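# Cross the mattress pad's two cords before the bed leg

## Task

Lay one of the mattress pad's two free cords over the other so they cross exactly once. The crossing must sit in front of the bed leg closest to the robot and must not touch the bed, with a good stretch of each cord on the table past the crossing. The bed must stay where it started, all four legs on the table, with the pad still lying in it. The crossing has to hold by itself once the robot lets go, and both grippers must then release and move away.

## Robot and tools

Robot: two arms, left_arm and right_arm. Each has six revolute joints (waist, shoulder, elbow, wrist pitch, wrist yaw, wrist roll) and a parallel gripper. The fingers point along the gripper's +z axis and close along its y axis. The reported hand point sits between the finger pads, roughly 1 cm short of the tips.

Scene frame: one shared frame for both arms. Origin on the table surface midway between the arms, +x out across the table, +y toward left_arm's side, +z up. The names left and right are labels only; they do not match image sides.

Tool execute_actions, argument actions: a list holding a single action, a single wait, or nothing.
- Empty list: no new command; returns the state plus camera pictures.
- Action: {"rows": [[...]], "steps": n}. n is 1 to 15 control steps of 1/30 s (default 15); an action needs at least 5. Each row lasts one step; if rows run out, the final row repeats. Every row has 14 numbers in one flat list covering both arms even if one is idle: left_arm waist, shoulder, elbow, wrist pitch, wrist yaw, wrist roll, opening, then the same seven for right_arm. Joint values are absolute target angles in radians, in the same form the Joint positions line prints (not offsets). Opening is absolute on a -1 (closed) to +1 (fully open) scale.
- Wait: {"steps": n} with n up to 300; sends nothing and returns after n steps counted from the previous result, including the time spent replying.
- Optional pictures: true/false. Pictures come automatically only for an empty list.

Joint ranges per arm (rad): waist -2.880..2.880, shoulder 0.000..3.142, elbow 0.000..3.019, wrist pitch -1.693..1.571, wrist yaw -1.571..1.571, wrist roll -2.094..2.094. A target more than 0.019 beyond a stated end, and further out than that joint's last reported angle, causes the whole call to be refused and nothing is sent. True ends may differ from stated ones by up to 0.019; targets beyond a true end are clipped there and the result then reports "joint sent to its limit" (possibly about an earlier, still-running action). Absence of that line does not prove more travel exists.

Motion limits: each step the sent target stays within a lead of the measured angle: waist 0.264, shoulder 0.32, elbow 0.276, wrist pitch 0.33, wrist yaw 0.186, wrist roll 0.522 rad. If targets would move a gripper over 70 mm from where it is, all that arm's targets are pulled back proportionally. Large moves therefore take several actions.

Timing: the simulation keeps running while you think and write. Each result is captured 5 steps before its action ends; those last steps run afterwards, before your next action starts. Arms keep chasing the last row until everything has nearly stopped or a step is HELD; after that only a new action moves them further. Fingers already opening or closing keep going.

Result lines: the state line gives each gripper's position (m) and orientation quaternion (w,x,y,z) in the scene frame; printed positions can be off, more so at long reach. Joint positions and Joint velocities list, per arm, the six joints (rad, rad/s) then finger-pad gap (m, m/s; 0.094 m fully open). grip_measured is the measured opening on the command scale; readings may be off by about 1 mm, a fixed error per gripper. "joint command not followed" means a clearance check altered or blocked joint targets on some steps; the rest of the row still ran. HELD marks steps where your row, fully or partly, was not sent. Joint torques follow the joint order without the gripper; they are raw drive output with per-arm offset, scale and noise, nonzero even in free air, and friction can mask or fake load. MOTOR HOT appears from 85 °C; at 100 °C that arm and its gripper go limp until cooled (OVER-TEMPERATURE FAULT).

Gripping: except near -1 and +1, fingers go to where grip_measured equals your number. To hold something, command an opening below grip_measured: about 0.03 lower for a firm grip, less for a gentle one. Pads push about 50-62 N each (less on some grippers, less on parts under about 2 mm thick), with a brief harder spike on first contact. Expect occasional short tugs on held items.

Tool zoom_image: {"camera": name, "region": [x0, y0, x1, y1]} in pixels of that camera's last full image, top-left origin, at most 504 x 504 pixels. Cameras: cam_high and cam_low (504x504), cam_left_wrist and cam_right_wrist (616x616).

Tool finished_scene: {"scene": current scene number}. Replying with no tool call ends everything.

Avoid: pushing or knocking any rigid object off the table (immediate failure), arms colliding or pressing on each other, dragging or tipping the bed, dropping or slamming things, very hard pushes, and holding loads long enough to overheat motors. Open both grippers and withdraw before finishing; the crossing must stay without the robot.

Each tool is called after "Request:" by a JSON object that holds its "api" and its "payload", one argument or row to a line.

## Session

Request:
{"api": "execute_actions", "payload": {
  "actions": []
}}

Scene clock: 0.00 s of 4800.00 s.
left_arm: end_effector_position=(+0.2024, +0.5025, +0.3386) grip_measured=+1.000 end_effector_quat_wxyz=(-0.306, +0.775, -0.528, -0.167) | right_arm: end_effector_position=(+0.6868, -0.0366, +0.1826) grip_measured=+1.000 end_effector_quat_wxyz=(+0.582, +0.579, +0.571, -0.015)
Joint positions: left_arm=[ 0.895  0.8    1.014 -1.207 -0.442 -1.052  0.094] | right_arm=[ 0.789  2.245  2.046 -1.063  1.227  2.01   0.094]
Joint velocities: left_arm=[-0.005  0.005 -0.002 -0.017  0.066  0.022  0.   ] | right_arm=[-0.015 -0.005 -0.002  0.002  0.037 -0.125  0.   ]
Joint torques (N m, as the arm reports them, + toward a larger angle): no reading

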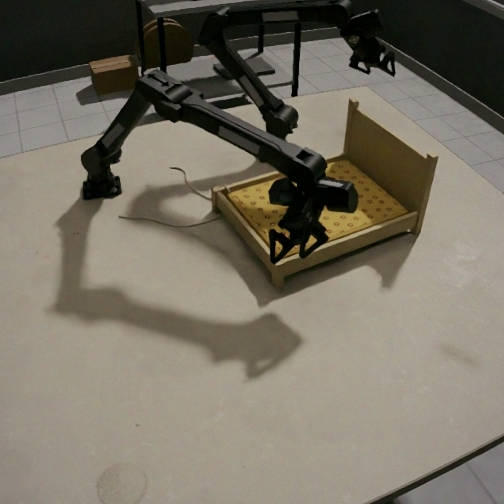

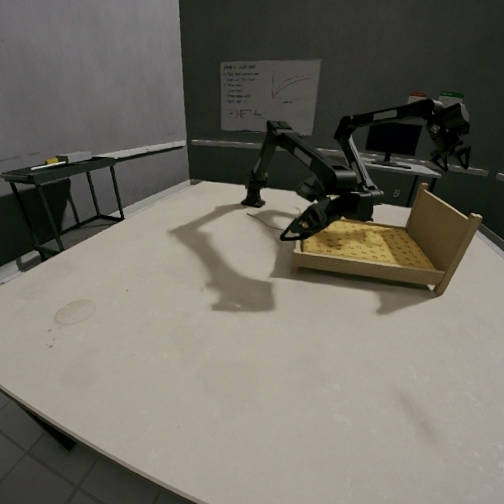

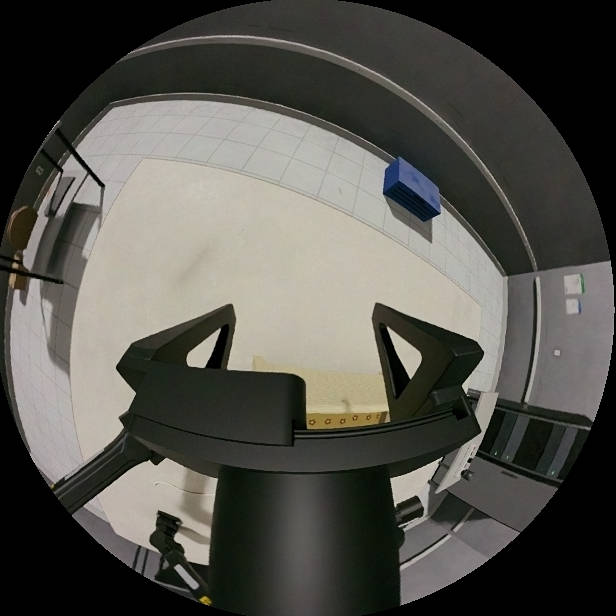

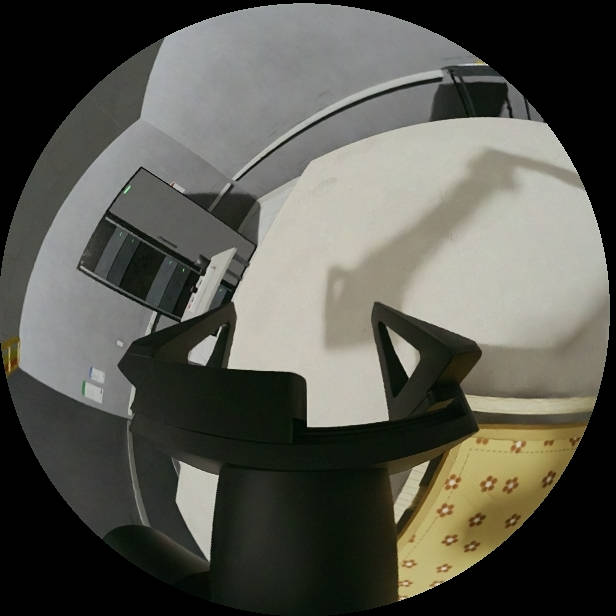

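Request:
{"api": "zoom_image", "payload": {
  "camera": "cam_high",
  "region": [60, 100, 300, 280]
}}

Request:
{"api": "execute_actions", "payload": {
  "actions": [
    {"rows": [[0.895,0.8,1.014,-1.207,-0.442,-1.052,1, 0.789,1.8,2.046,-1.063,0.8,1.5,1]], "steps": 15}
  ]
}}

Region (60, 100, 300, 280) of cam_high's 504x504 image, scaled by 2.100, with more detail than that image has; it fills the top 378 rows of this view, and the rest is white.

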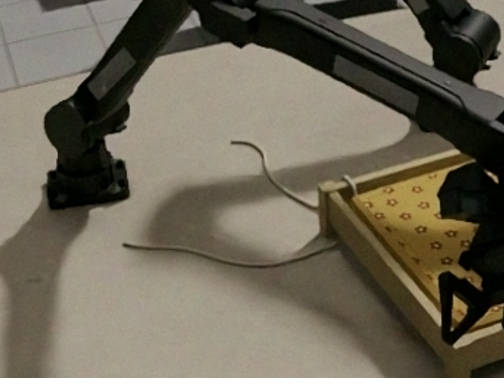

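Scene clock: 0.70 s of 4800.00 s.
left_arm: end_effector_position=(+0.2024, +0.5025, +0.3386) grip_measured=+1.000 end_effector_quat_wxyz=(-0.306, +0.775, -0.528, -0.167) | right_arm: end_effector_position=(+0.6723, -0.0157, +0.2606) grip_measured=+1.000 end_effector_quat_wxyz=(+0.477, +0.557, +0.678, +0.048)
Joint positions: left_arm=[ 0.895  0.8    1.014 -1.207 -0.442 -1.052  0.094] | right_arm=[ 0.789  2.07   2.041 -1.063  0.916  1.78   0.094]
Joint velocities: left_arm=[-0.024 -0.015 -0.007  0.012 -0.051  0.051  0.   ] | right_arm=[-0.005 -0.796  0.002 -0.007 -0.623 -0.476  0.   ]
Joint torques (N m, as the arm reports them, + toward a larger angle): left_arm=[-0.72 -1.59  9.52  0.96 -0.44 -0.08] | right_arm=[  0.27 -21.39  10.     1.05   0.8   -0.09]
Steps of this call (steps 1 to 11: nothing new was sent; steps 12 to 21: the first 10 steps of this action). Readings (joint positions):
12: left_arm=[0.895 0.800 1.014 -1.207 -0.442 -1.052] | right_arm=[0.789 2.239 2.046 -1.063 1.200 1.987]
13: left_arm=[0.895 0.800 1.014 -1.207 -0.442 -1.052] | right_arm=[0.789 2.232 2.041 -1.063 1.164 1.957]
15: left_arm=[0.895 0.800 1.014 -1.207 -0.442 -1.052] | right_arm=[0.789 2.207 2.041 -1.063 1.099 1.904]
19: left_arm=[0.895 0.800 1.014 -1.207 -0.442 -1.052] | right_arm=[0.789 2.123 2.041 -1.063 0.971 1.816]
21: the state above

Request:
{"api": "execute_actions", "payload": {
  "actions": [
    {"rows": [[0.895,0.8,1.014,-1.207,0,0,1, 0.4,1.3,1.5,-1.5,0,0,1]], "steps": 15}
  ]
}}

Request:
{"api": "execute_actions", "payload": {
  "actions": [
    {"steps": 75}
  ],
  "pictures": true
}}

Scene clock: 1.20 s of 4800.00 s.
left_arm: end_effector_position=(+0.2587, +0.4562, +0.3249) grip_measured=+1.000 end_effector_quat_wxyz=(+0.274, -0.449, +0.847, +0.079) | right_arm: end_effector_position=(+0.5485, -0.1766, +0.4214) grip_measured=+1.000 end_effector_quat_wxyz=(+0.349, +0.473, +0.808, +0.046)
Joint positions: left_arm=[ 0.897  0.8    1.014 -1.207 -0.003 -0.212  0.094] | right_arm=[ 0.595  1.541  1.816 -1.321  0.517  1.367  0.094]
Joint velocities: left_arm=[-0.015 -0.005  0.022  0.012 -0.007  1.458  0.   ] | right_arm=[-0.982 -1.197 -0.862 -0.623 -1.048 -1.194  0.   ]
Joint torques (N m, as the arm reports them, + toward a larger angle): left_arm=[-0.65 -1.84  9.49  1.18 -0.01  0.06] | right_arm=[  0.44 -12.37   7.4    0.53   0.56  -0.03]
Steps of this call (steps 1 to 5: the last 5 steps of your previous action; steps 6 to 15: the first 10 steps of this action). Readings (joint positions):
6: left_arm=[0.897 0.800 1.014 -1.207 -0.366 -0.983] | right_arm=[0.784 1.891 2.033 -1.074 0.800 1.650]
7: left_arm=[0.898 0.799 1.014 -1.207 -0.265 -0.885] | right_arm=[0.779 1.851 2.016 -1.102 0.770 1.621]
9: left_arm=[0.897 0.800 1.014 -1.207 -0.079 -0.692] | right_arm=[0.753 1.772 1.971 -1.163 0.710 1.561]
13: left_arm=[0.897 0.800 1.014 -1.207 -0.004 -0.326] | right_arm=[0.657 1.619 1.873 -1.277 0.586 1.438]
15: the state above

Scene clock: 3.70 s of 4800.00 s.
left_arm: end_effector_position=(+0.2588, +0.4562, +0.3249) grip_measured=+1.000 end_effector_quat_wxyz=(+0.265, -0.362, +0.887, +0.106) | right_arm: end_effector_position=(+0.4224, -0.2368, +0.3635) grip_measured=+1.000 end_effector_quat_wxyz=(+0.146, -0.120, +0.982, +0.018)
Joint positions: left_arm=[ 0.897  0.8    1.014 -1.207 -0.003 -0.012  0.094] | right_arm=[ 0.397  1.292  1.518 -1.501  0.002  0.008  0.094]
Joint velocities: left_arm=[-0.015  0.015 -0.002 -0.002  0.022 -0.022  0.   ] | right_arm=[-0.005 -0.015 -0.012  0.002 -0.037 -0.022  0.   ]
Joint torques (N m, as the arm reports them, + toward a larger angle): left_arm=[-0.65 -1.63  9.54  1.    0.04  0.04] | right_arm=[ 0.71 -8.06  8.26  1.07  0.03 -0.03]
Kept back: nothing.
Steps of this call (steps 1 to 5: the last 5 steps of your previous action; steps 6 to 45: the robot went on to your last target; steps 46 to 75: nothing new was sent). Readings (joint positions):
1: left_arm=[0.897 0.800 1.014 -1.207 -0.003 -0.172] | right_arm=[0.561 1.501 1.782 -1.343 0.474 1.324]
2: left_arm=[0.897 0.800 1.014 -1.207 -0.003 -0.140] | right_arm=[0.527 1.458 1.742 -1.365 0.425 1.274]
4: left_arm=[0.897 0.800 1.014 -1.207 -0.003 -0.093] | right_arm=[0.457 1.372 1.649 -1.414 0.291 1.138]
8: left_arm=[0.897 0.800 1.014 -1.207 -0.003 -0.045] | right_arm=[0.374 1.263 1.521 -1.496 0.021 0.756]
75: the state above
All arms were judged still, so your last target was given up. Only a new action makes them travel on or press farther. Fingers that are still opening or closing keep moving.

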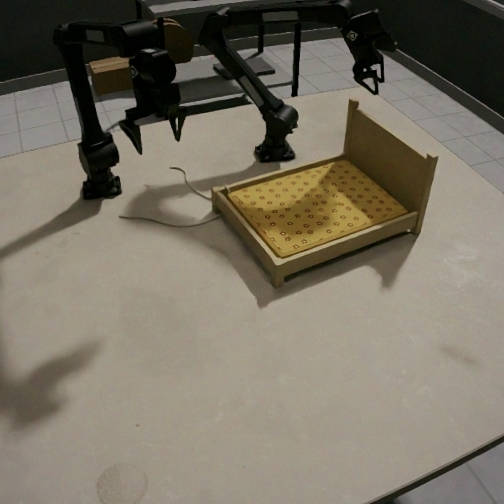

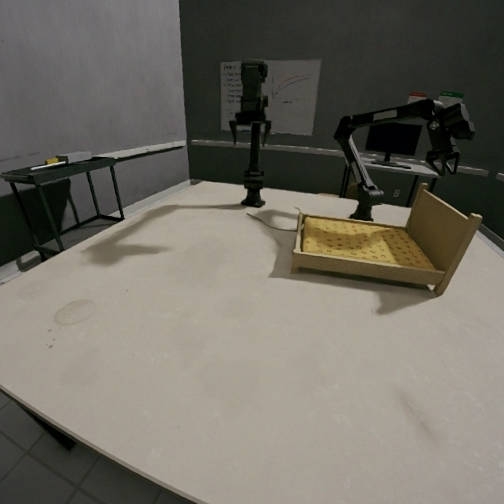

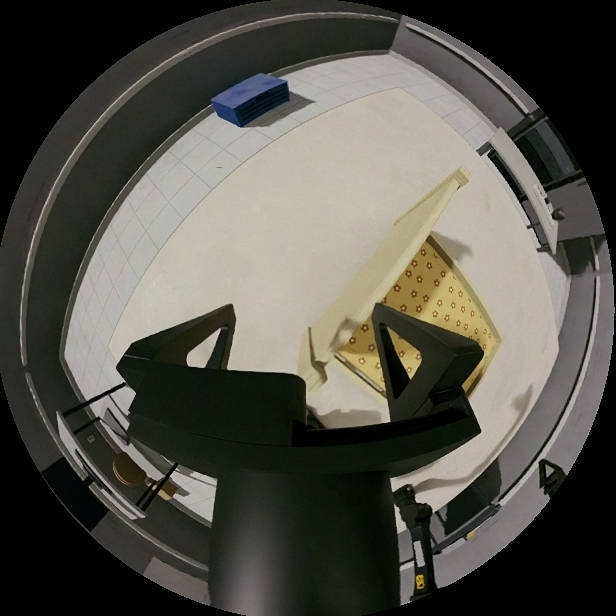

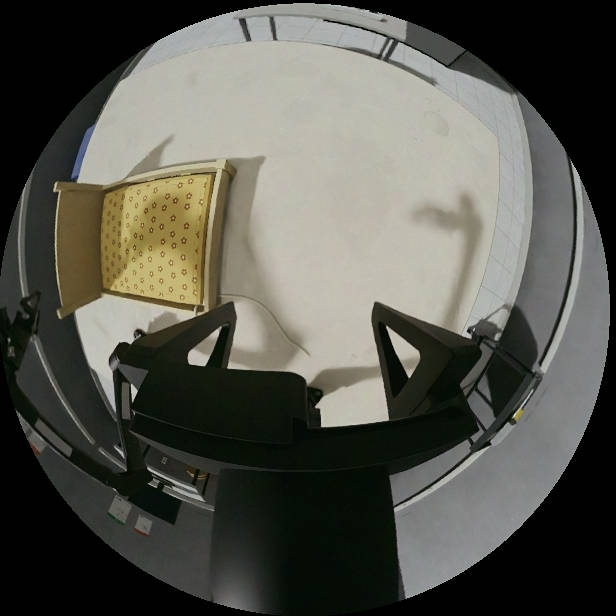

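Request:
{"api": "execute_actions", "payload": {
  "actions": [
    {"rows": [[0.897,0.8,1.014,-0.6,0,0,1, 0.9,1.292,1.518,-1.5,0,0,1]], "steps": 15}
  ]
}}

Request:
{"api": "execute_actions", "payload": {
  "actions": [
    {"steps": 25}
  ],
  "pictures": true
}}

Scene clock: 4.37 s of 4800.00 s.
left_arm: end_effector_position=(+0.3245, +0.5188, +0.4248) grip_measured=+1.000 end_effector_quat_wxyz=(+0.504, -0.318, +0.778, +0.200) | right_arm: end_effector_position=(+0.3283, -0.0594, +0.3635) grip_measured=+1.000 end_effector_quat_wxyz=(+0.137, -0.348, +0.926, +0.053)
Joint positions: left_arm=[ 0.897  0.8    1.003 -0.627 -0.003 -0.012  0.094] | right_arm=[ 0.871  1.292  1.518 -1.501 -0.001  0.007  0.094]
Joint velocities: left_arm=[ 0.005 -0.024  0.007  0.081 -0.037 -0.037  0.   ] | right_arm=[ 1.411 -0.005  0.017  0.002 -0.125 -0.007  0.   ]
Joint torques (N m, as the arm reports them, + toward a larger angle): left_arm=[-0.65 -2.58 10.9   2.33  0.03  0.02] | right_arm=[-5.34 -9.14  9.68  1.13  0.35  0.05]
Steps of this call (steps 1 to 10: nothing new was sent; steps 11 to 20: the first 10 steps of this action). Readings (joint positions):
11: left_arm=[0.897 0.798 1.010 -1.163 -0.003 -0.012] | right_arm=[0.408 1.292 1.518 -1.501 0.006 0.008]
12: left_arm=[0.897 0.797 1.003 -1.064 -0.003 -0.012] | right_arm=[0.433 1.292 1.518 -1.501 0.010 0.008]
14: left_arm=[0.897 0.801 1.003 -0.864 -0.003 -0.012] | right_arm=[0.526 1.292 1.518 -1.501 0.010 0.008]
18: left_arm=[0.897 0.800 1.003 -0.642 -0.003 -0.012] | right_arm=[0.760 1.292 1.518 -1.501 0.005 0.008]
20: the state above

Scene clock: 5.20 s of 4800.00 s.
left_arm: end_effector_position=(+0.3247, +0.5190, +0.4254) grip_measured=+1.000 end_effector_quat_wxyz=(+0.505, -0.318, +0.777, +0.200) | right_arm: end_effector_position=(+0.3206, -0.0509, +0.3635) grip_measured=+1.000 end_effector_quat_wxyz=(+0.137, -0.361, +0.921, +0.055)
Joint positions: left_arm=[ 0.897  0.8    1.003 -0.625 -0.003 -0.012  0.094] | right_arm=[ 0.898  1.292  1.518 -1.501 -0.001  0.005  0.094]
Joint velocities: left_arm=[-0.015 -0.015  0.007  0.012  0.022  0.037  0.   ] | right_arm=[-0.015 -0.005 -0.002  0.007 -0.007 -0.066  0.   ]
Joint torques (N m, as the arm reports them, + toward a larger angle): left_arm=[-0.69 -1.88 11.12  2.51  0.03  0.03] | right_arm=[ 0.8  -8.56  9.7   1.07  0.14  0.  ]
Kept back: nothing.
Steps of this call (steps 1 to 5: the last 5 steps of your previous action; steps 6 to 25: the robot went on to your last target). Readings (joint positions):
1: left_arm=[0.897 0.800 1.003 -0.626 -0.003 -0.012] | right_arm=[0.911 1.292 1.518 -1.501 -0.004 0.006]
2: left_arm=[0.897 0.800 1.003 -0.625 -0.003 -0.012] | right_arm=[0.936 1.292 1.518 -1.501 -0.006 0.005]
4: left_arm=[0.897 0.800 1.003 -0.625 -0.003 -0.012] | right_arm=[0.946 1.292 1.518 -1.501 -0.006 0.005]
8: left_arm=[0.897 0.800 1.003 -0.625 -0.003 -0.012] | right_arm=[0.910 1.292 1.518 -1.501 -0.002 0.005]
25: the state above

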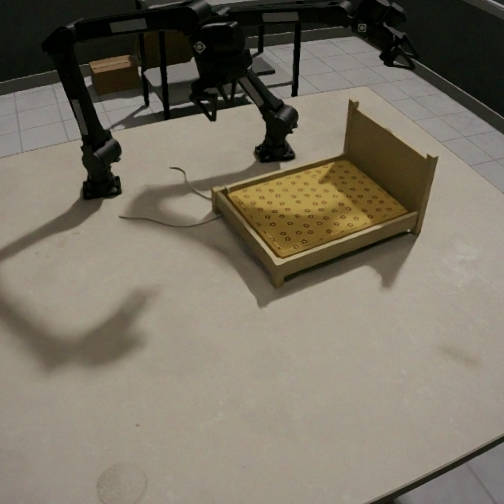

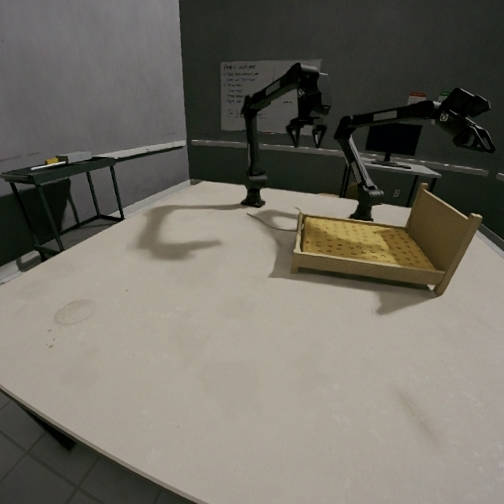

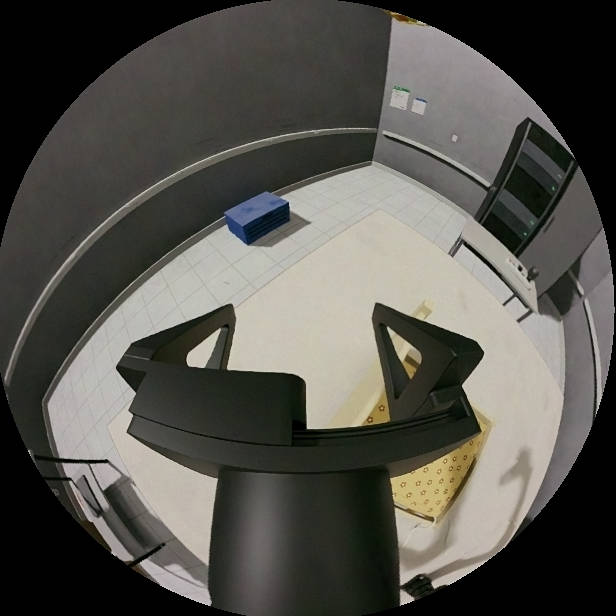

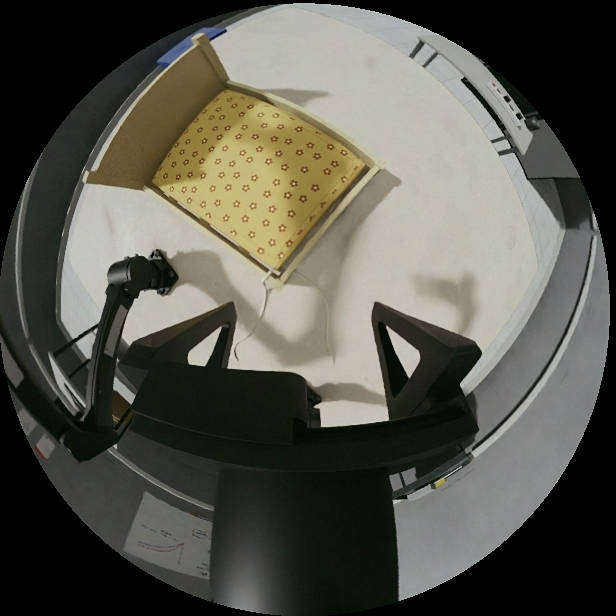

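Request:
{"api": "execute_actions", "payload": {
  "actions": [
    {"rows": [[0.897,0.4,1.003,-0.625,0,0,1, 0.9,1.292,1.15,-1.5,0,0,1]], "steps": 15}
  ]
}}

Request:
{"api": "execute_actions", "payload": {
  "actions": [
    {"steps": 25}
  ],
  "pictures": true
}}

Scene clock: 6.33 s of 4800.00 s.
left_arm: end_effector_position=(+0.2374, +0.4358, +0.5307) grip_measured=+1.000 end_effector_quat_wxyz=(+0.628, -0.279, +0.683, +0.248) | right_arm: end_effector_position=(+0.2599, -0.1077, +0.2136) grip_measured=+1.000 end_effector_quat_wxyz=(-0.033, -0.365, +0.930, -0.013)
Joint positions: left_arm=[ 0.897  0.454  0.99  -0.625 -0.003 -0.012  0.094] | right_arm=[ 0.898  1.293  1.15  -1.499 -0.001  0.005  0.094]
Joint velocities: left_arm=[-0.005 -1.382  0.002  0.012  0.007 -0.037  0.   ] | right_arm=[-0.005  0.278 -0.305 -0.022 -0.022 -0.095  0.   ]
Joint torques (N m, as the arm reports them, + toward a larger angle): left_arm=[-0.75  3.74 10.44  1.47  0.05  0.02] | right_arm=[ 0.63 -9.8  10.68  0.28  0.14  0.  ]
Steps of this call (steps 1 to 15: the robot went on to your last target; steps 16 to 24: nothing new was sent; steps 25 to 34: the first 10 steps of this action). Readings (joint positions):
25: left_arm=[0.897 0.792 1.003 -0.625 -0.003 -0.012] | right_arm=[0.898 1.291 1.501 -1.496 -0.001 0.005]
26: left_arm=[0.897 0.777 0.997 -0.625 -0.003 -0.012] | right_arm=[0.898 1.278 1.465 -1.490 -0.001 0.005]
28: left_arm=[0.897 0.719 0.990 -0.625 -0.003 -0.012] | right_arm=[0.898 1.262 1.370 -1.490 -0.001 0.005]
32: left_arm=[0.897 0.549 0.990 -0.625 -0.003 -0.012] | right_arm=[0.898 1.273 1.191 -1.494 -0.001 0.005]
34: the state above

Scene clock: 7.17 s of 4800.00 s.
left_arm: end_effector_position=(+0.2238, +0.4228, +0.5426) grip_measured=+1.000 end_effector_quat_wxyz=(+0.644, -0.273, +0.668, +0.254) | right_arm: end_effector_position=(+0.2589, -0.1087, +0.2093) grip_measured=+1.000 end_effector_quat_wxyz=(-0.039, -0.365, +0.930, -0.015)
Joint positions: left_arm=[ 0.897  0.408  0.99  -0.625 -0.003 -0.012  0.094] | right_arm=[ 0.898  1.299  1.143 -1.499 -0.001  0.005  0.094]
Joint velocities: left_arm=[ 0.005  0.005 -0.002 -0.012 -0.007  0.022  0.   ] | right_arm=[-0.005 -0.005 -0.002 -0.002  0.051 -0.11   0.   ]
Joint torques (N m, as the arm reports them, + toward a larger angle): left_arm=[-0.57  1.91 10.04  1.52  0.05  0.04] | right_arm=[ 0.6  -8.63  9.66  0.1   0.13  0.  ]
Kept back: nothing.
Steps of this call (steps 1 to 5: the last 5 steps of your previous action; steps 6 to 25: the robot went on to your last target). Readings (joint positions):
1: left_arm=[0.897 0.412 0.990 -0.625 -0.003 -0.012] | right_arm=[0.898 1.302 1.144 -1.499 -0.001 0.005]
2: left_arm=[0.897 0.377 0.990 -0.625 -0.003 -0.012] | right_arm=[0.898 1.307 1.143 -1.499 -0.001 0.005]
4: left_arm=[0.897 0.337 0.990 -0.625 -0.003 -0.012] | right_arm=[0.898 1.306 1.143 -1.499 -0.001 0.005]
8: left_arm=[0.897 0.354 0.990 -0.625 -0.003 -0.012] | right_arm=[0.898 1.301 1.143 -1.499 -0.001 0.005]
25: the state above

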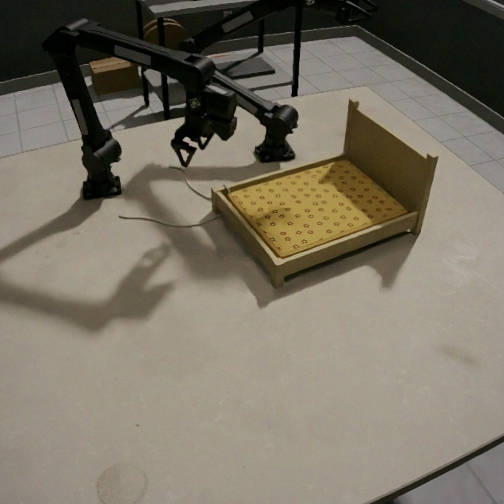

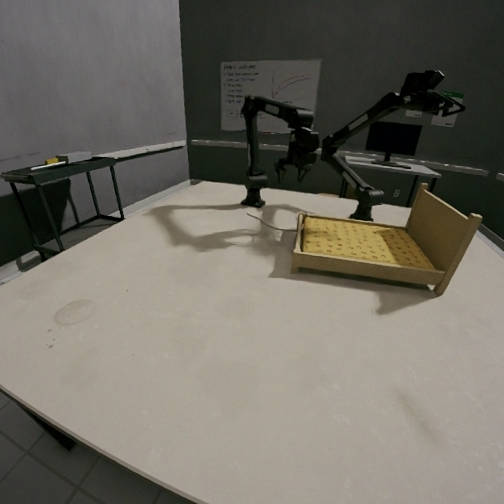

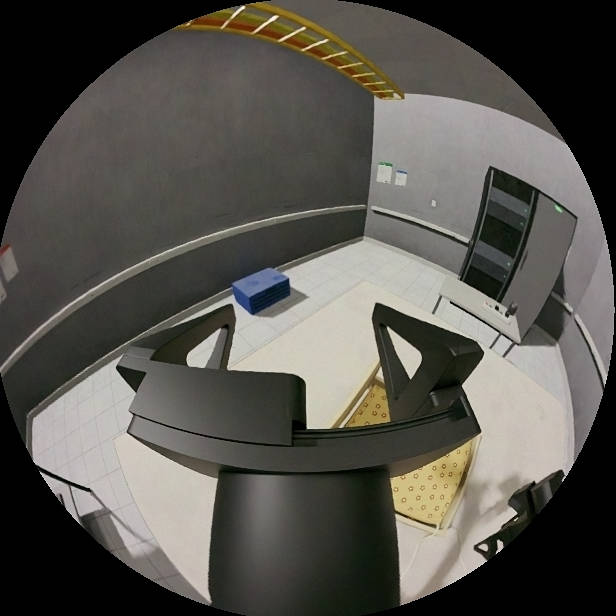

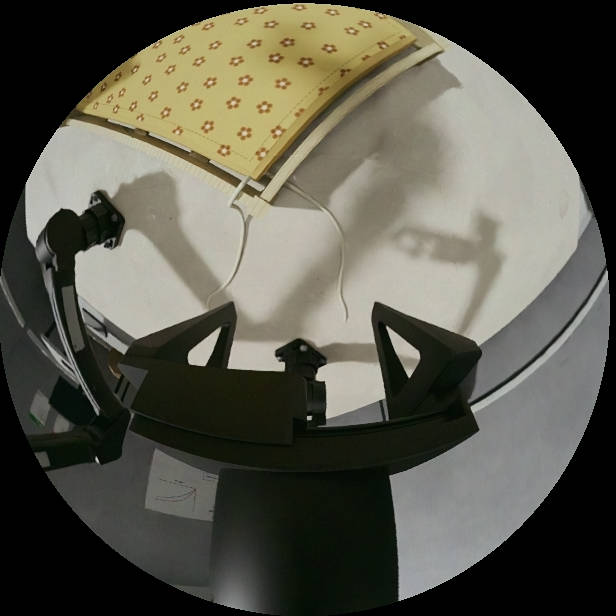

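Request:
{"api": "zoom_image", "payload": {
  "camera": "cam_right_wrist",
  "region": [180, 150, 380, 350]
}}

Region (180, 150, 380, 350) of cam_right_wrist's 616x616 image, scaled by 2.520, with more detail than that image has.

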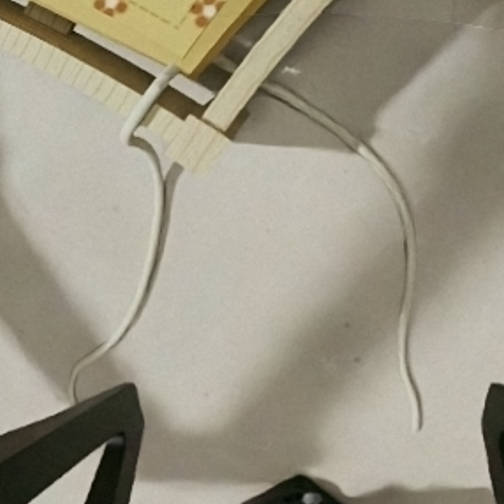

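Request:
{"api": "execute_actions", "payload": {
  "actions": [
    {"rows": [[0.897,0.408,0.99,-0.625,0,0,1, 0.87,1.27,1.11,-1.48,0,-0.04,1],[0.897,0.408,0.99,-0.625,0,0,1, 0.84,1.23,1.07,-1.465,0,-0.08,0.9],[0.897,0.408,0.99,-0.625,0,0,1, 0.80,1.19,1.02,-1.45,0,-0.13,0.85],[0.897,0.408,0.99,-0.625,0,0,1, 0.76,1.15,0.97,-1.43,0,-0.18,0.8],[0.897,0.408,0.99,-0.625,0,0,1, 0.72,1.11,0.92,-1.41,0,-0.23,0.75],[0.897,0.408,0.99,-0.625,0,0,1, 0.68,1.07,0.87,-1.39,0,-0.28,0.7],[0.897,0.408,0.99,-0.625,0,0,1, 0.64,1.03,0.82,-1.37,0,-0.33,0.65],[0.897,0.408,0.99,-0.625,0,0,1, 0.60,0.99,0.77,-1.35,0,-0.38,0.6],[0.897,0.408,0.99,-0.625,0,0,1, 0.56,0.95,0.72,-1.33,0,-0.43,0.55],[0.897,0.408,0.99,-0.625,0,0,1, 0.52,0.91,0.67,-1.31,0,-0.48,0.5],[0.897,0.408,0.99,-0.625,0,0,1, 0.49,0.88,0.62,-1.29,0,-0.53,0.45],[0.897,0.408,0.99,-0.625,0,0,1, 0.46,0.85,0.57,-1.275,0,-0.57,0.4],[0.897,0.408,0.99,-0.625,0,0,1, 0.43,0.83,0.53,-1.26,0,-0.61,0.35],[0.897,0.408,0.99,-0.625,0,0,1, 0.41,0.81,0.49,-1.25,0,-0.64,0.3],[0.897,0.408,0.99,-0.625,0,0,1, 0.398,0.802,0.473,-1.242,0,-0.65,0.3]], "steps": 15}
  ]
}}

Request:
{"api": "execute_actions", "payload": {
  "actions": [
    {"steps": 25}
  ],
  "pictures": true
}}

Scene clock: 9.87 s of 4800.00 s.
left_arm: end_effector_position=(+0.2238, +0.4228, +0.5426) grip_measured=+1.000 end_effector_quat_wxyz=(+0.644, -0.273, +0.668, +0.254) | right_arm: end_effector_position=(+0.2296, -0.2396, +0.1572) grip_measured=+0.527 end_effector_quat_wxyz=(+0.001, -0.353, +0.936, -0.000)
Joint positions: left_arm=[ 0.897  0.408  0.99  -0.625 -0.003 -0.012  0.094] | right_arm=[ 0.584  0.987  0.774 -1.356  0.001 -0.284  0.072]
Joint velocities: left_arm=[-0.005 -0.015 -0.017 -0.002  0.007 -0.066  0.   ] | right_arm=[-1.343 -1.431 -1.37   0.579 -0.007 -1.223 -0.052]
Joint torques (N m, as the arm reports them, + toward a larger angle): left_arm=[-0.67  2.76  8.94  1.57  0.07  0.04] | right_arm=[ 2.16 -3.07  7.52  0.5   0.02 -0.04]
Steps of this call (steps 1 to 15: the robot went on to your last target; steps 16 to 71: nothing new was sent; steps 72 to 81: the first 10 steps of this action). Readings (joint positions):
72: left_arm=[0.897 0.408 0.990 -0.625 -0.003 -0.012] | right_arm=[0.897 1.298 1.142 -1.497 -0.001 -0.001]
73: left_arm=[0.897 0.408 0.990 -0.625 -0.003 -0.012] | right_arm=[0.891 1.291 1.132 -1.487 -0.001 -0.013]
75: left_arm=[0.897 0.408 0.990 -0.625 -0.003 -0.012] | right_arm=[0.856 1.251 1.075 -1.456 -0.002 -0.058]
79: left_arm=[0.897 0.408 0.990 -0.625 -0.003 -0.012] | right_arm=[0.681 1.084 0.875 -1.391 -0.001 -0.199]
81: the state above

Scene clock: 10.70 s of 4800.00 s.
left_arm: end_effector_position=(+0.2238, +0.4228, +0.5426) grip_measured=+1.000 end_effector_quat_wxyz=(+0.644, -0.273, +0.668, +0.254) | right_arm: end_effector_position=(+0.1695, -0.3019, +0.0801) grip_measured=+0.301 end_effector_quat_wxyz=(-0.003, -0.431, +0.902, -0.000)
Joint positions: left_arm=[ 0.897  0.408  0.99  -0.625 -0.003 -0.012  0.094] | right_arm=[ 0.397  0.797  0.469 -1.25   0.002 -0.64   0.061]
Joint velocities: left_arm=[-0.015 -0.005 -0.007  0.017 -0.037  0.066  0.   ] | right_arm=[-0.015 -0.015 -0.017 -0.022 -0.022 -0.066  0.   ]
Joint torques (N m, as the arm reports them, + toward a larger angle): left_arm=[-0.38  2.63  8.88  1.65  0.06  0.03] | right_arm=[ 0.49 -0.24  9.13  0.72 -0.03 -0.05]
Kept back: nothing.
Steps of this call (steps 1 to 5: the last 5 steps of your previous action; steps 6 to 25: the robot went on to your last target). Readings (joint positions):
1: left_arm=[0.897 0.408 0.990 -0.625 -0.003 -0.012] | right_arm=[0.541 0.941 0.725 -1.338 0.001 -0.328]
2: left_arm=[0.897 0.408 0.990 -0.625 -0.003 -0.012] | right_arm=[0.505 0.898 0.676 -1.320 0.002 -0.372]
4: left_arm=[0.897 0.408 0.990 -0.625 -0.003 -0.012] | right_arm=[0.447 0.831 0.583 -1.288 0.002 -0.457]
8: left_arm=[0.897 0.408 0.990 -0.625 -0.003 -0.012] | right_arm=[0.397 0.793 0.473 -1.266 0.002 -0.566]
25: the state above

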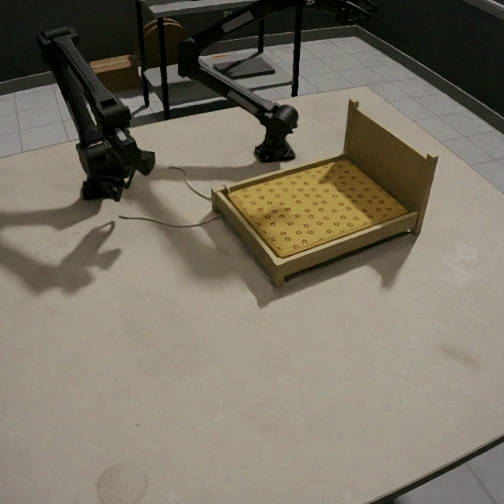

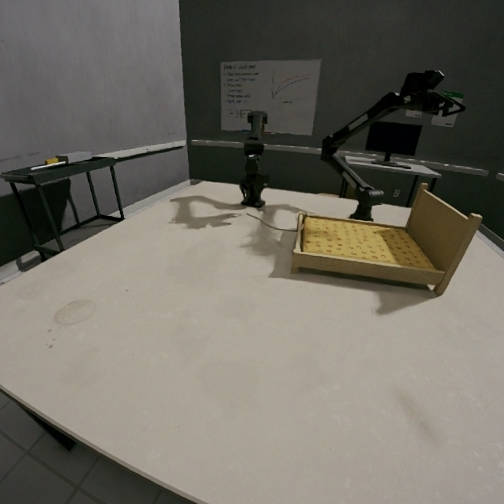

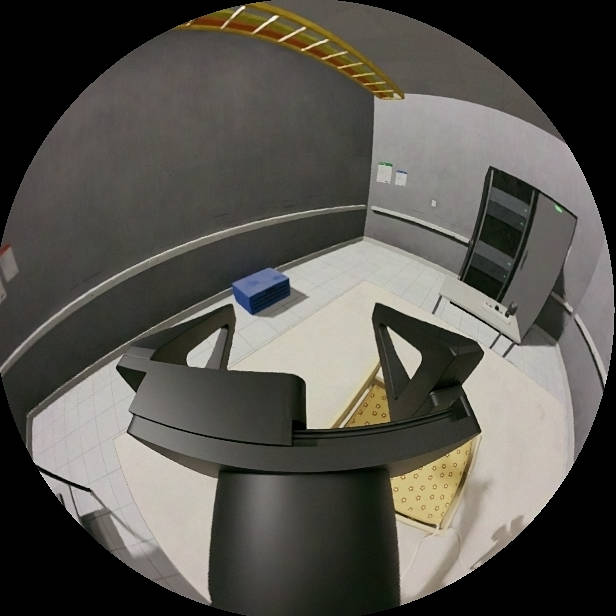

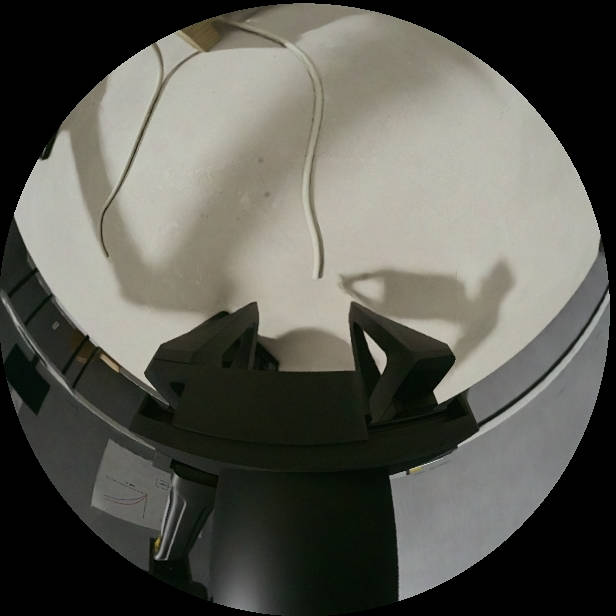

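Request:
{"api": "execute_actions", "payload": {
  "actions": [
    {"rows": [[0.897,0.408,0.99,-0.625,0,0,1, 0.4,0.82,0.462,-1.22,0,-0.65,0.2],[0.897,0.408,0.99,-0.625,0,0,1, 0.4,0.84,0.454,-1.19,0,-0.65,0.1],[0.897,0.408,0.99,-0.625,0,0,1, 0.4,0.86,0.446,-1.16,0,-0.65,0.0],[0.897,0.408,0.99,-0.625,0,0,1, 0.4,0.88,0.438,-1.13,0,-0.65,0.0],[0.897,0.408,0.99,-0.625,0,0,1, 0.4,0.90,0.43,-1.10,0,-0.65,0.0],[0.897,0.408,0.99,-0.625,0,0,1, 0.4,0.92,0.422,-1.07,0,-0.65,0.0],[0.897,0.408,0.99,-0.625,0,0,1, 0.4,0.94,0.414,-1.04,0,-0.65,0.0],[0.897,0.408,0.99,-0.625,0,0,1, 0.4,0.955,0.408,-1.02,0,-0.65,0.0],[0.897,0.408,0.99,-0.625,0,0,1, 0.4,0.964,0.403,-1.01,0,-0.65,0.0]], "steps": 15}
  ]
}}

Request:
{"api": "execute_actions", "payload": {
  "actions": [
    {"steps": 15}
  ],
  "pictures": true
}}

Scene clock: 11.37 s of 4800.00 s.
left_arm: end_effector_position=(+0.2238, +0.4228, +0.5426) grip_measured=+1.000 end_effector_quat_wxyz=(+0.644, -0.273, +0.668, +0.254) | right_arm: end_effector_position=(+0.1927, -0.2960, +0.0412) grip_measured=+0.002 end_effector_quat_wxyz=(+0.004, -0.432, +0.902, -0.002)
Joint positions: left_arm=[ 0.897  0.408  0.99  -0.625 -0.003 -0.012  0.094] | right_arm=[ 0.397  0.95   0.426 -1.038  0.002 -0.642  0.047]
Joint velocities: left_arm=[-0.015 -0.005  0.007 -0.002 -0.051  0.007  0.   ] | right_arm=[-0.024  0.444 -0.203  0.364 -0.007 -0.022  0.   ]
Joint torques (N m, as the arm reports them, + toward a larger angle): left_arm=[-0.47  2.63  8.88  1.69  0.05  0.02] | right_arm=[ 0.72 -2.96  7.3   0.25 -0.03 -0.03]
Steps of this call (steps 1 to 10: the robot went on to your last target; steps 11 to 20: the first 10 steps of this action). Readings (joint positions):
11: left_arm=[0.897 0.408 0.990 -0.625 -0.003 -0.012] | right_arm=[0.397 0.797 0.469 -1.247 0.002 -0.642]
12: left_arm=[0.897 0.408 0.990 -0.625 -0.003 -0.012] | right_arm=[0.397 0.802 0.469 -1.236 0.002 -0.642]
14: left_arm=[0.897 0.408 0.990 -0.625 -0.003 -0.012] | right_arm=[0.397 0.824 0.467 -1.193 0.002 -0.642]
18: left_arm=[0.897 0.408 0.990 -0.625 -0.003 -0.012] | right_arm=[0.397 0.911 0.442 -1.078 0.002 -0.642]
20: the state above

Scene clock: 11.87 s of 4800.00 s.
left_arm: end_effector_position=(+0.2238, +0.4228, +0.5426) grip_measured=+1.000 end_effector_quat_wxyz=(+0.644, -0.273, +0.668, +0.254) | right_arm: end_effector_position=(+0.1899, -0.2967, +0.0336) grip_measured=+0.002 end_effector_quat_wxyz=(-0.002, -0.432, +0.902, -0.000)
Joint positions: left_arm=[ 0.897  0.408  0.99  -0.625 -0.003 -0.012  0.094] | right_arm=[ 0.397  0.97   0.413 -1.019  0.002 -0.642  0.047]
Joint velocities: left_arm=[-0.005 -0.015  0.002 -0.012  0.007  0.051  0.   ] | right_arm=[-0.005 -0.005  0.007  0.002 -0.081  0.022 -0.001]
Joint torques (N m, as the arm reports them, + toward a larger angle): left_arm=[-0.51  2.72  9.01  1.68  0.06  0.03] | right_arm=[ 0.73 -2.68  7.16  0.75 -0.02 -0.03]
Kept back: nothing.
Steps of this call (steps 1 to 5: the last 5 steps of your previous action; steps 6 to 15: the robot went on to your last target). Readings (joint positions):
1: left_arm=[0.897 0.408 0.990 -0.625 -0.003 -0.012] | right_arm=[0.397 0.963 0.421 -1.030 0.002 -0.642]
2: left_arm=[0.897 0.408 0.990 -0.625 -0.003 -0.012] | right_arm=[0.397 0.969 0.416 -1.026 0.002 -0.642]
4: left_arm=[0.897 0.408 0.990 -0.625 -0.003 -0.012] | right_arm=[0.397 0.970 0.413 -1.023 0.002 -0.642]
8: left_arm=[0.897 0.408 0.990 -0.625 -0.003 -0.012] | right_arm=[0.397 0.970 0.413 -1.019 0.002 -0.642]
15: the state above

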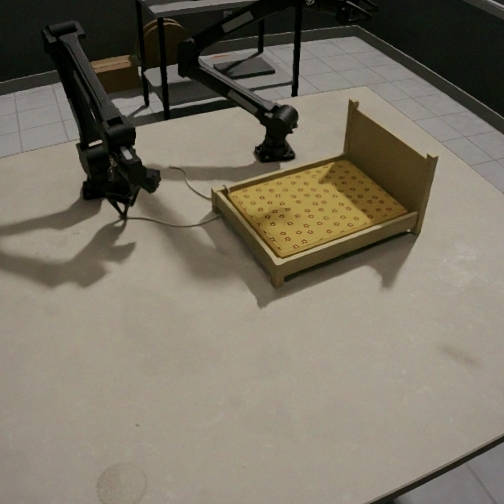

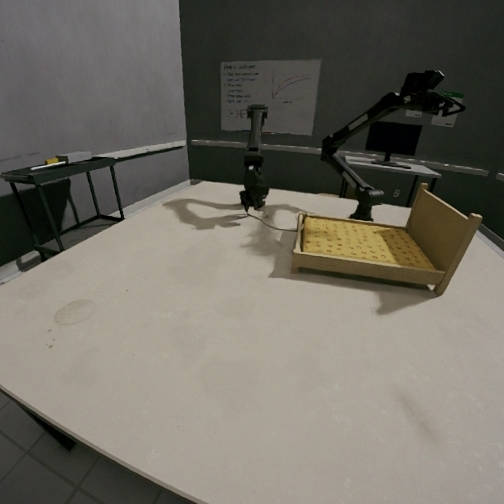

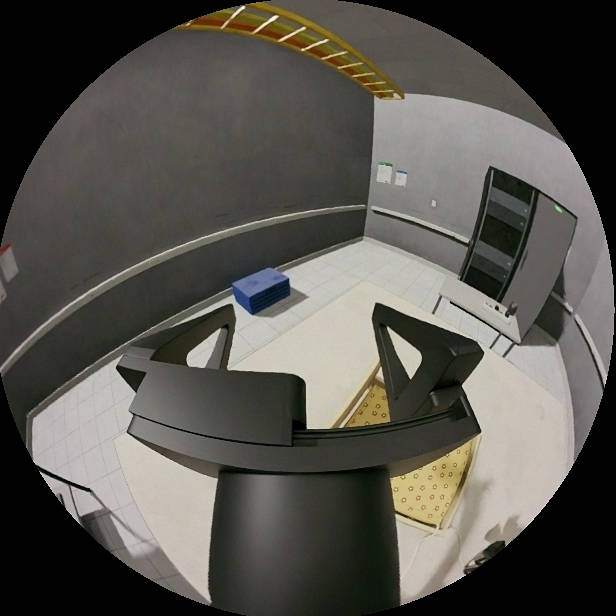

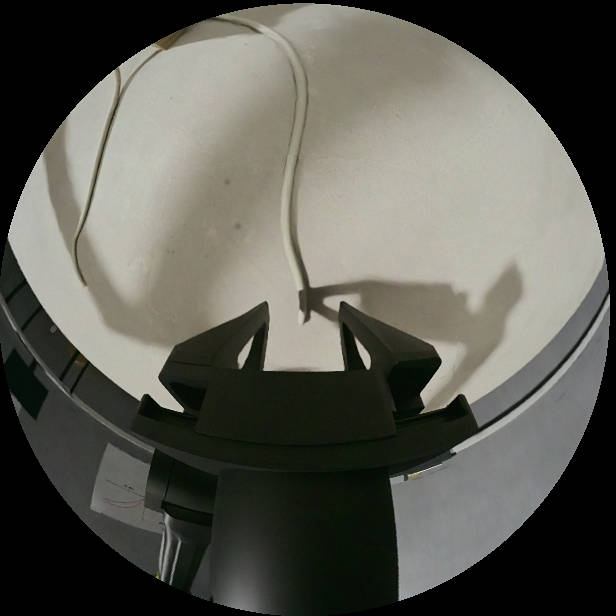

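Request:
{"api": "execute_actions", "payload": {
  "actions": [
    {"rows": [[0.897,0.408,0.99,-0.625,0,0,1, 0.4,0.975,0.398,-0.995,0,-0.65,-0.1],[0.897,0.408,0.99,-0.625,0,0,1, 0.4,0.985,0.392,-0.98,0,-0.65,-0.2],[0.897,0.408,0.99,-0.625,0,0,1, 0.4,0.995,0.386,-0.965,0,-0.65,-0.3],[0.897,0.408,0.99,-0.625,0,0,1, 0.4,1.003,0.38,-0.95,0,-0.65,-0.3],[0.897,0.408,0.99,-0.625,0,0,1, 0.4,1.011,0.374,-0.935,0,-0.65,-0.3],[0.897,0.408,0.99,-0.625,0,0,1, 0.4,1.019,0.369,-0.921,0,-0.65,-0.3]], "steps": 15}
  ]
}}

Request:
{"api": "execute_actions", "payload": {
  "actions": [
    {"steps": 12}
  ],
  "pictures": true
}}

Scene clock: 12.43 s of 4800.00 s.
left_arm: end_effector_position=(+0.2238, +0.4228, +0.5426) grip_measured=+1.000 end_effector_quat_wxyz=(+0.644, -0.273, +0.668, +0.254) | right_arm: end_effector_position=(+0.1924, -0.2960, +0.0167) grip_measured=-0.298 end_effector_quat_wxyz=(+0.003, -0.432, +0.902, -0.001)
Joint positions: left_arm=[ 0.897  0.408  0.99  -0.625 -0.003 -0.012  0.094] | right_arm=[ 0.397  1.014  0.383 -0.933  0.002 -0.642  0.033]
Joint velocities: left_arm=[-0.005 -0.015 -0.027  0.007 -0.007 -0.022  0.   ] | right_arm=[ 0.005  0.063 -0.061  0.037 -0.007 -0.037  0.   ]
Joint torques (N m, as the arm reports them, + toward a larger angle): left_arm=[-0.31  3.05  8.92  1.68  0.02  0.03] | right_arm=[ 0.7  -2.19  6.88  0.77 -0.02 -0.03]
Steps of this call (steps 1 to 7: the robot went on to your last target; steps 8 to 17: the first 10 steps of this action). Readings (joint positions):
8: left_arm=[0.897 0.408 0.990 -0.625 -0.003 -0.012] | right_arm=[0.397 0.970 0.413 -1.016 0.002 -0.642]
9: left_arm=[0.897 0.408 0.990 -0.625 -0.003 -0.012] | right_arm=[0.397 0.970 0.412 -1.010 0.002 -0.642]
11: left_arm=[0.897 0.408 0.990 -0.625 -0.003 -0.012] | right_arm=[0.397 0.975 0.407 -0.985 0.002 -0.642]
15: left_arm=[0.897 0.408 0.990 -0.625 -0.003 -0.012] | right_arm=[0.397 1.005 0.389 -0.938 0.002 -0.642]
17: the state above

Scene clock: 12.83 s of 4800.00 s.
left_arm: end_effector_position=(+0.2238, +0.4228, +0.5426) grip_measured=+1.000 end_effector_quat_wxyz=(+0.644, -0.273, +0.668, +0.254) | right_arm: end_effector_position=(+0.1922, -0.2961, +0.0160) grip_measured=-0.298 end_effector_quat_wxyz=(+0.003, -0.432, +0.902, -0.001)
Joint positions: left_arm=[ 0.897  0.408  0.99  -0.625 -0.003 -0.012  0.094] | right_arm=[ 0.397  1.015  0.381 -0.93   0.002 -0.642  0.033]
Joint velocities: left_arm=[-0.005 -0.005 -0.017  0.017  0.022 -0.022  0.   ] | right_arm=[-0.015  0.015 -0.002 -0.007  0.095 -0.022 -0.   ]
Joint torques (N m, as the arm reports them, + toward a larger angle): left_arm=[-0.56  2.78  8.84  1.64  0.04  0.04] | right_arm=[ 0.7  -2.16  6.57  0.78 -0.02 -0.02]
Kept back: nothing.
Steps of this call (steps 1 to 5: the last 5 steps of your previous action; steps 6 to 12: the robot went on to your last target). Readings (joint positions):
1: left_arm=[0.897 0.408 0.990 -0.625 -0.003 -0.012] | right_arm=[0.397 1.015 0.381 -0.932 0.002 -0.642]
2: left_arm=[0.897 0.408 0.990 -0.625 -0.003 -0.012] | right_arm=[0.397 1.015 0.381 -0.932 0.002 -0.642]
4: left_arm=[0.897 0.408 0.990 -0.625 -0.003 -0.012] | right_arm=[0.397 1.015 0.381 -0.931 0.002 -0.642]
8: left_arm=[0.897 0.408 0.990 -0.625 -0.003 -0.012] | right_arm=[0.397 1.015 0.381 -0.930 0.002 -0.642]
12: the state above

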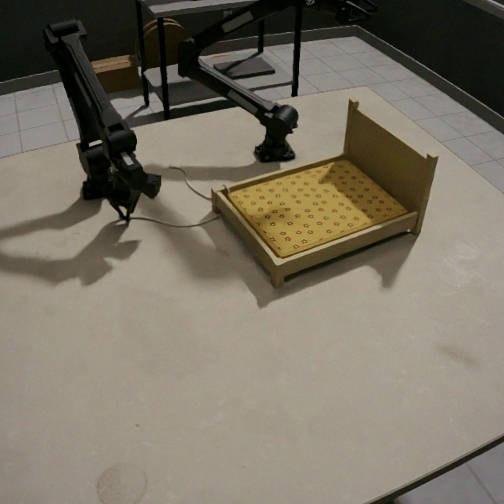

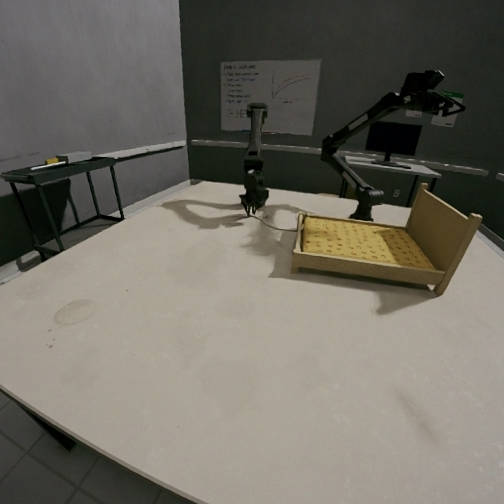

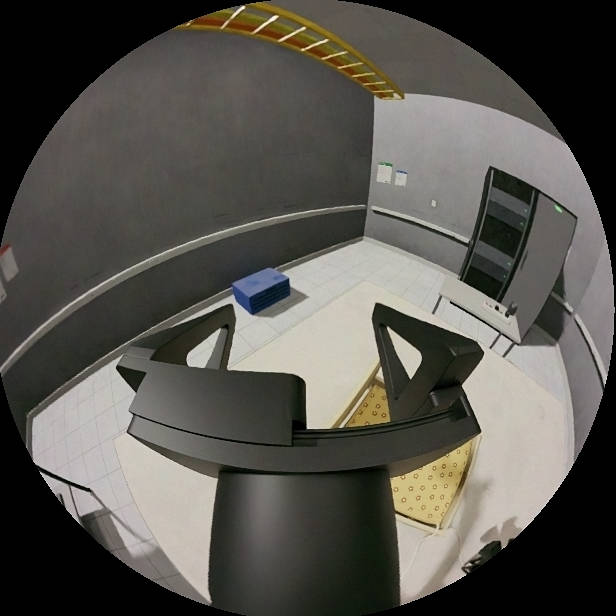

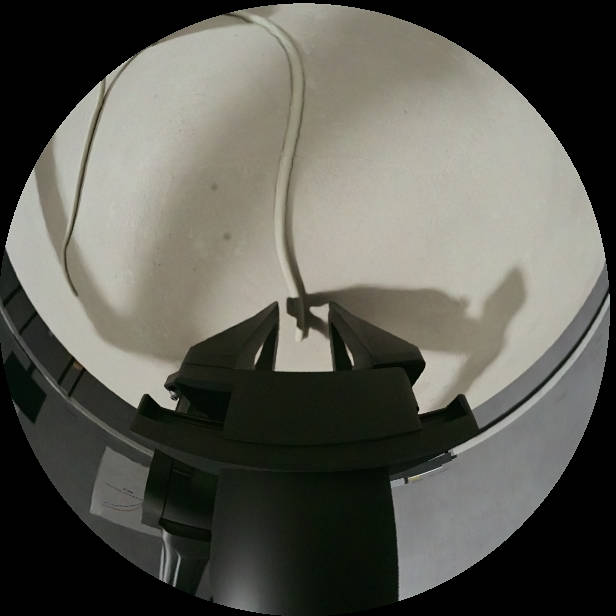

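Request:
{"api": "execute_actions", "payload": {
  "actions": [
    {"rows": [[0.897,0.408,0.99,-0.625,0,0,1, 0.4,1.019,0.36,-0.915,0,-0.65,-0.3],[0.897,0.408,0.99,-0.625,0,0,1, 0.4,1.021,0.355,-0.91,0,-0.65,-0.3]], "steps": 15}
  ]
}}

Scene clock: 13.30 s of 4800.00 s.
left_arm: end_effector_position=(+0.2238, +0.4228, +0.5426) grip_measured=+1.000 end_effector_quat_wxyz=(+0.644, -0.273, +0.668, +0.254) | right_arm: end_effector_position=(+0.1893, -0.2968, +0.0123) grip_measured=-0.298 end_effector_quat_wxyz=(+0.003, -0.432, +0.902, -0.001)
Joint positions: left_arm=[ 0.897  0.408  0.99  -0.625 -0.003 -0.012  0.094] | right_arm=[ 0.397  1.015  0.369 -0.919  0.002 -0.642  0.033]
Joint velocities: left_arm=[ 0.024 -0.005 -0.007  0.007  0.007 -0.022  0.   ] | right_arm=[ 0.005 -0.015 -0.012  0.017  0.051  0.022 -0.001]
Joint torques (N m, as the arm reports them, + toward a larger angle): left_arm=[-0.56  2.73  9.    1.62  0.02  0.05] | right_arm=[ 0.72 -1.79  6.39  0.63 -0.03 -0.03]
Steps of this call (steps 1 to 4: the robot went on to your last target; steps 5 to 14: the first 10 steps of this action). Readings (joint positions):
5: left_arm=[0.897 0.408 0.990 -0.625 -0.003 -0.012] | right_arm=[0.397 1.015 0.380 -0.929 0.002 -0.642]
6: left_arm=[0.897 0.408 0.990 -0.625 -0.003 -0.012] | right_arm=[0.397 1.015 0.379 -0.925 0.002 -0.642]
8: left_arm=[0.897 0.408 0.990 -0.625 -0.003 -0.012] | right_arm=[0.397 1.015 0.374 -0.920 0.002 -0.642]
12: left_arm=[0.897 0.408 0.990 -0.625 -0.003 -0.012] | right_arm=[0.397 1.015 0.369 -0.919 0.002 -0.642]
14: the state above


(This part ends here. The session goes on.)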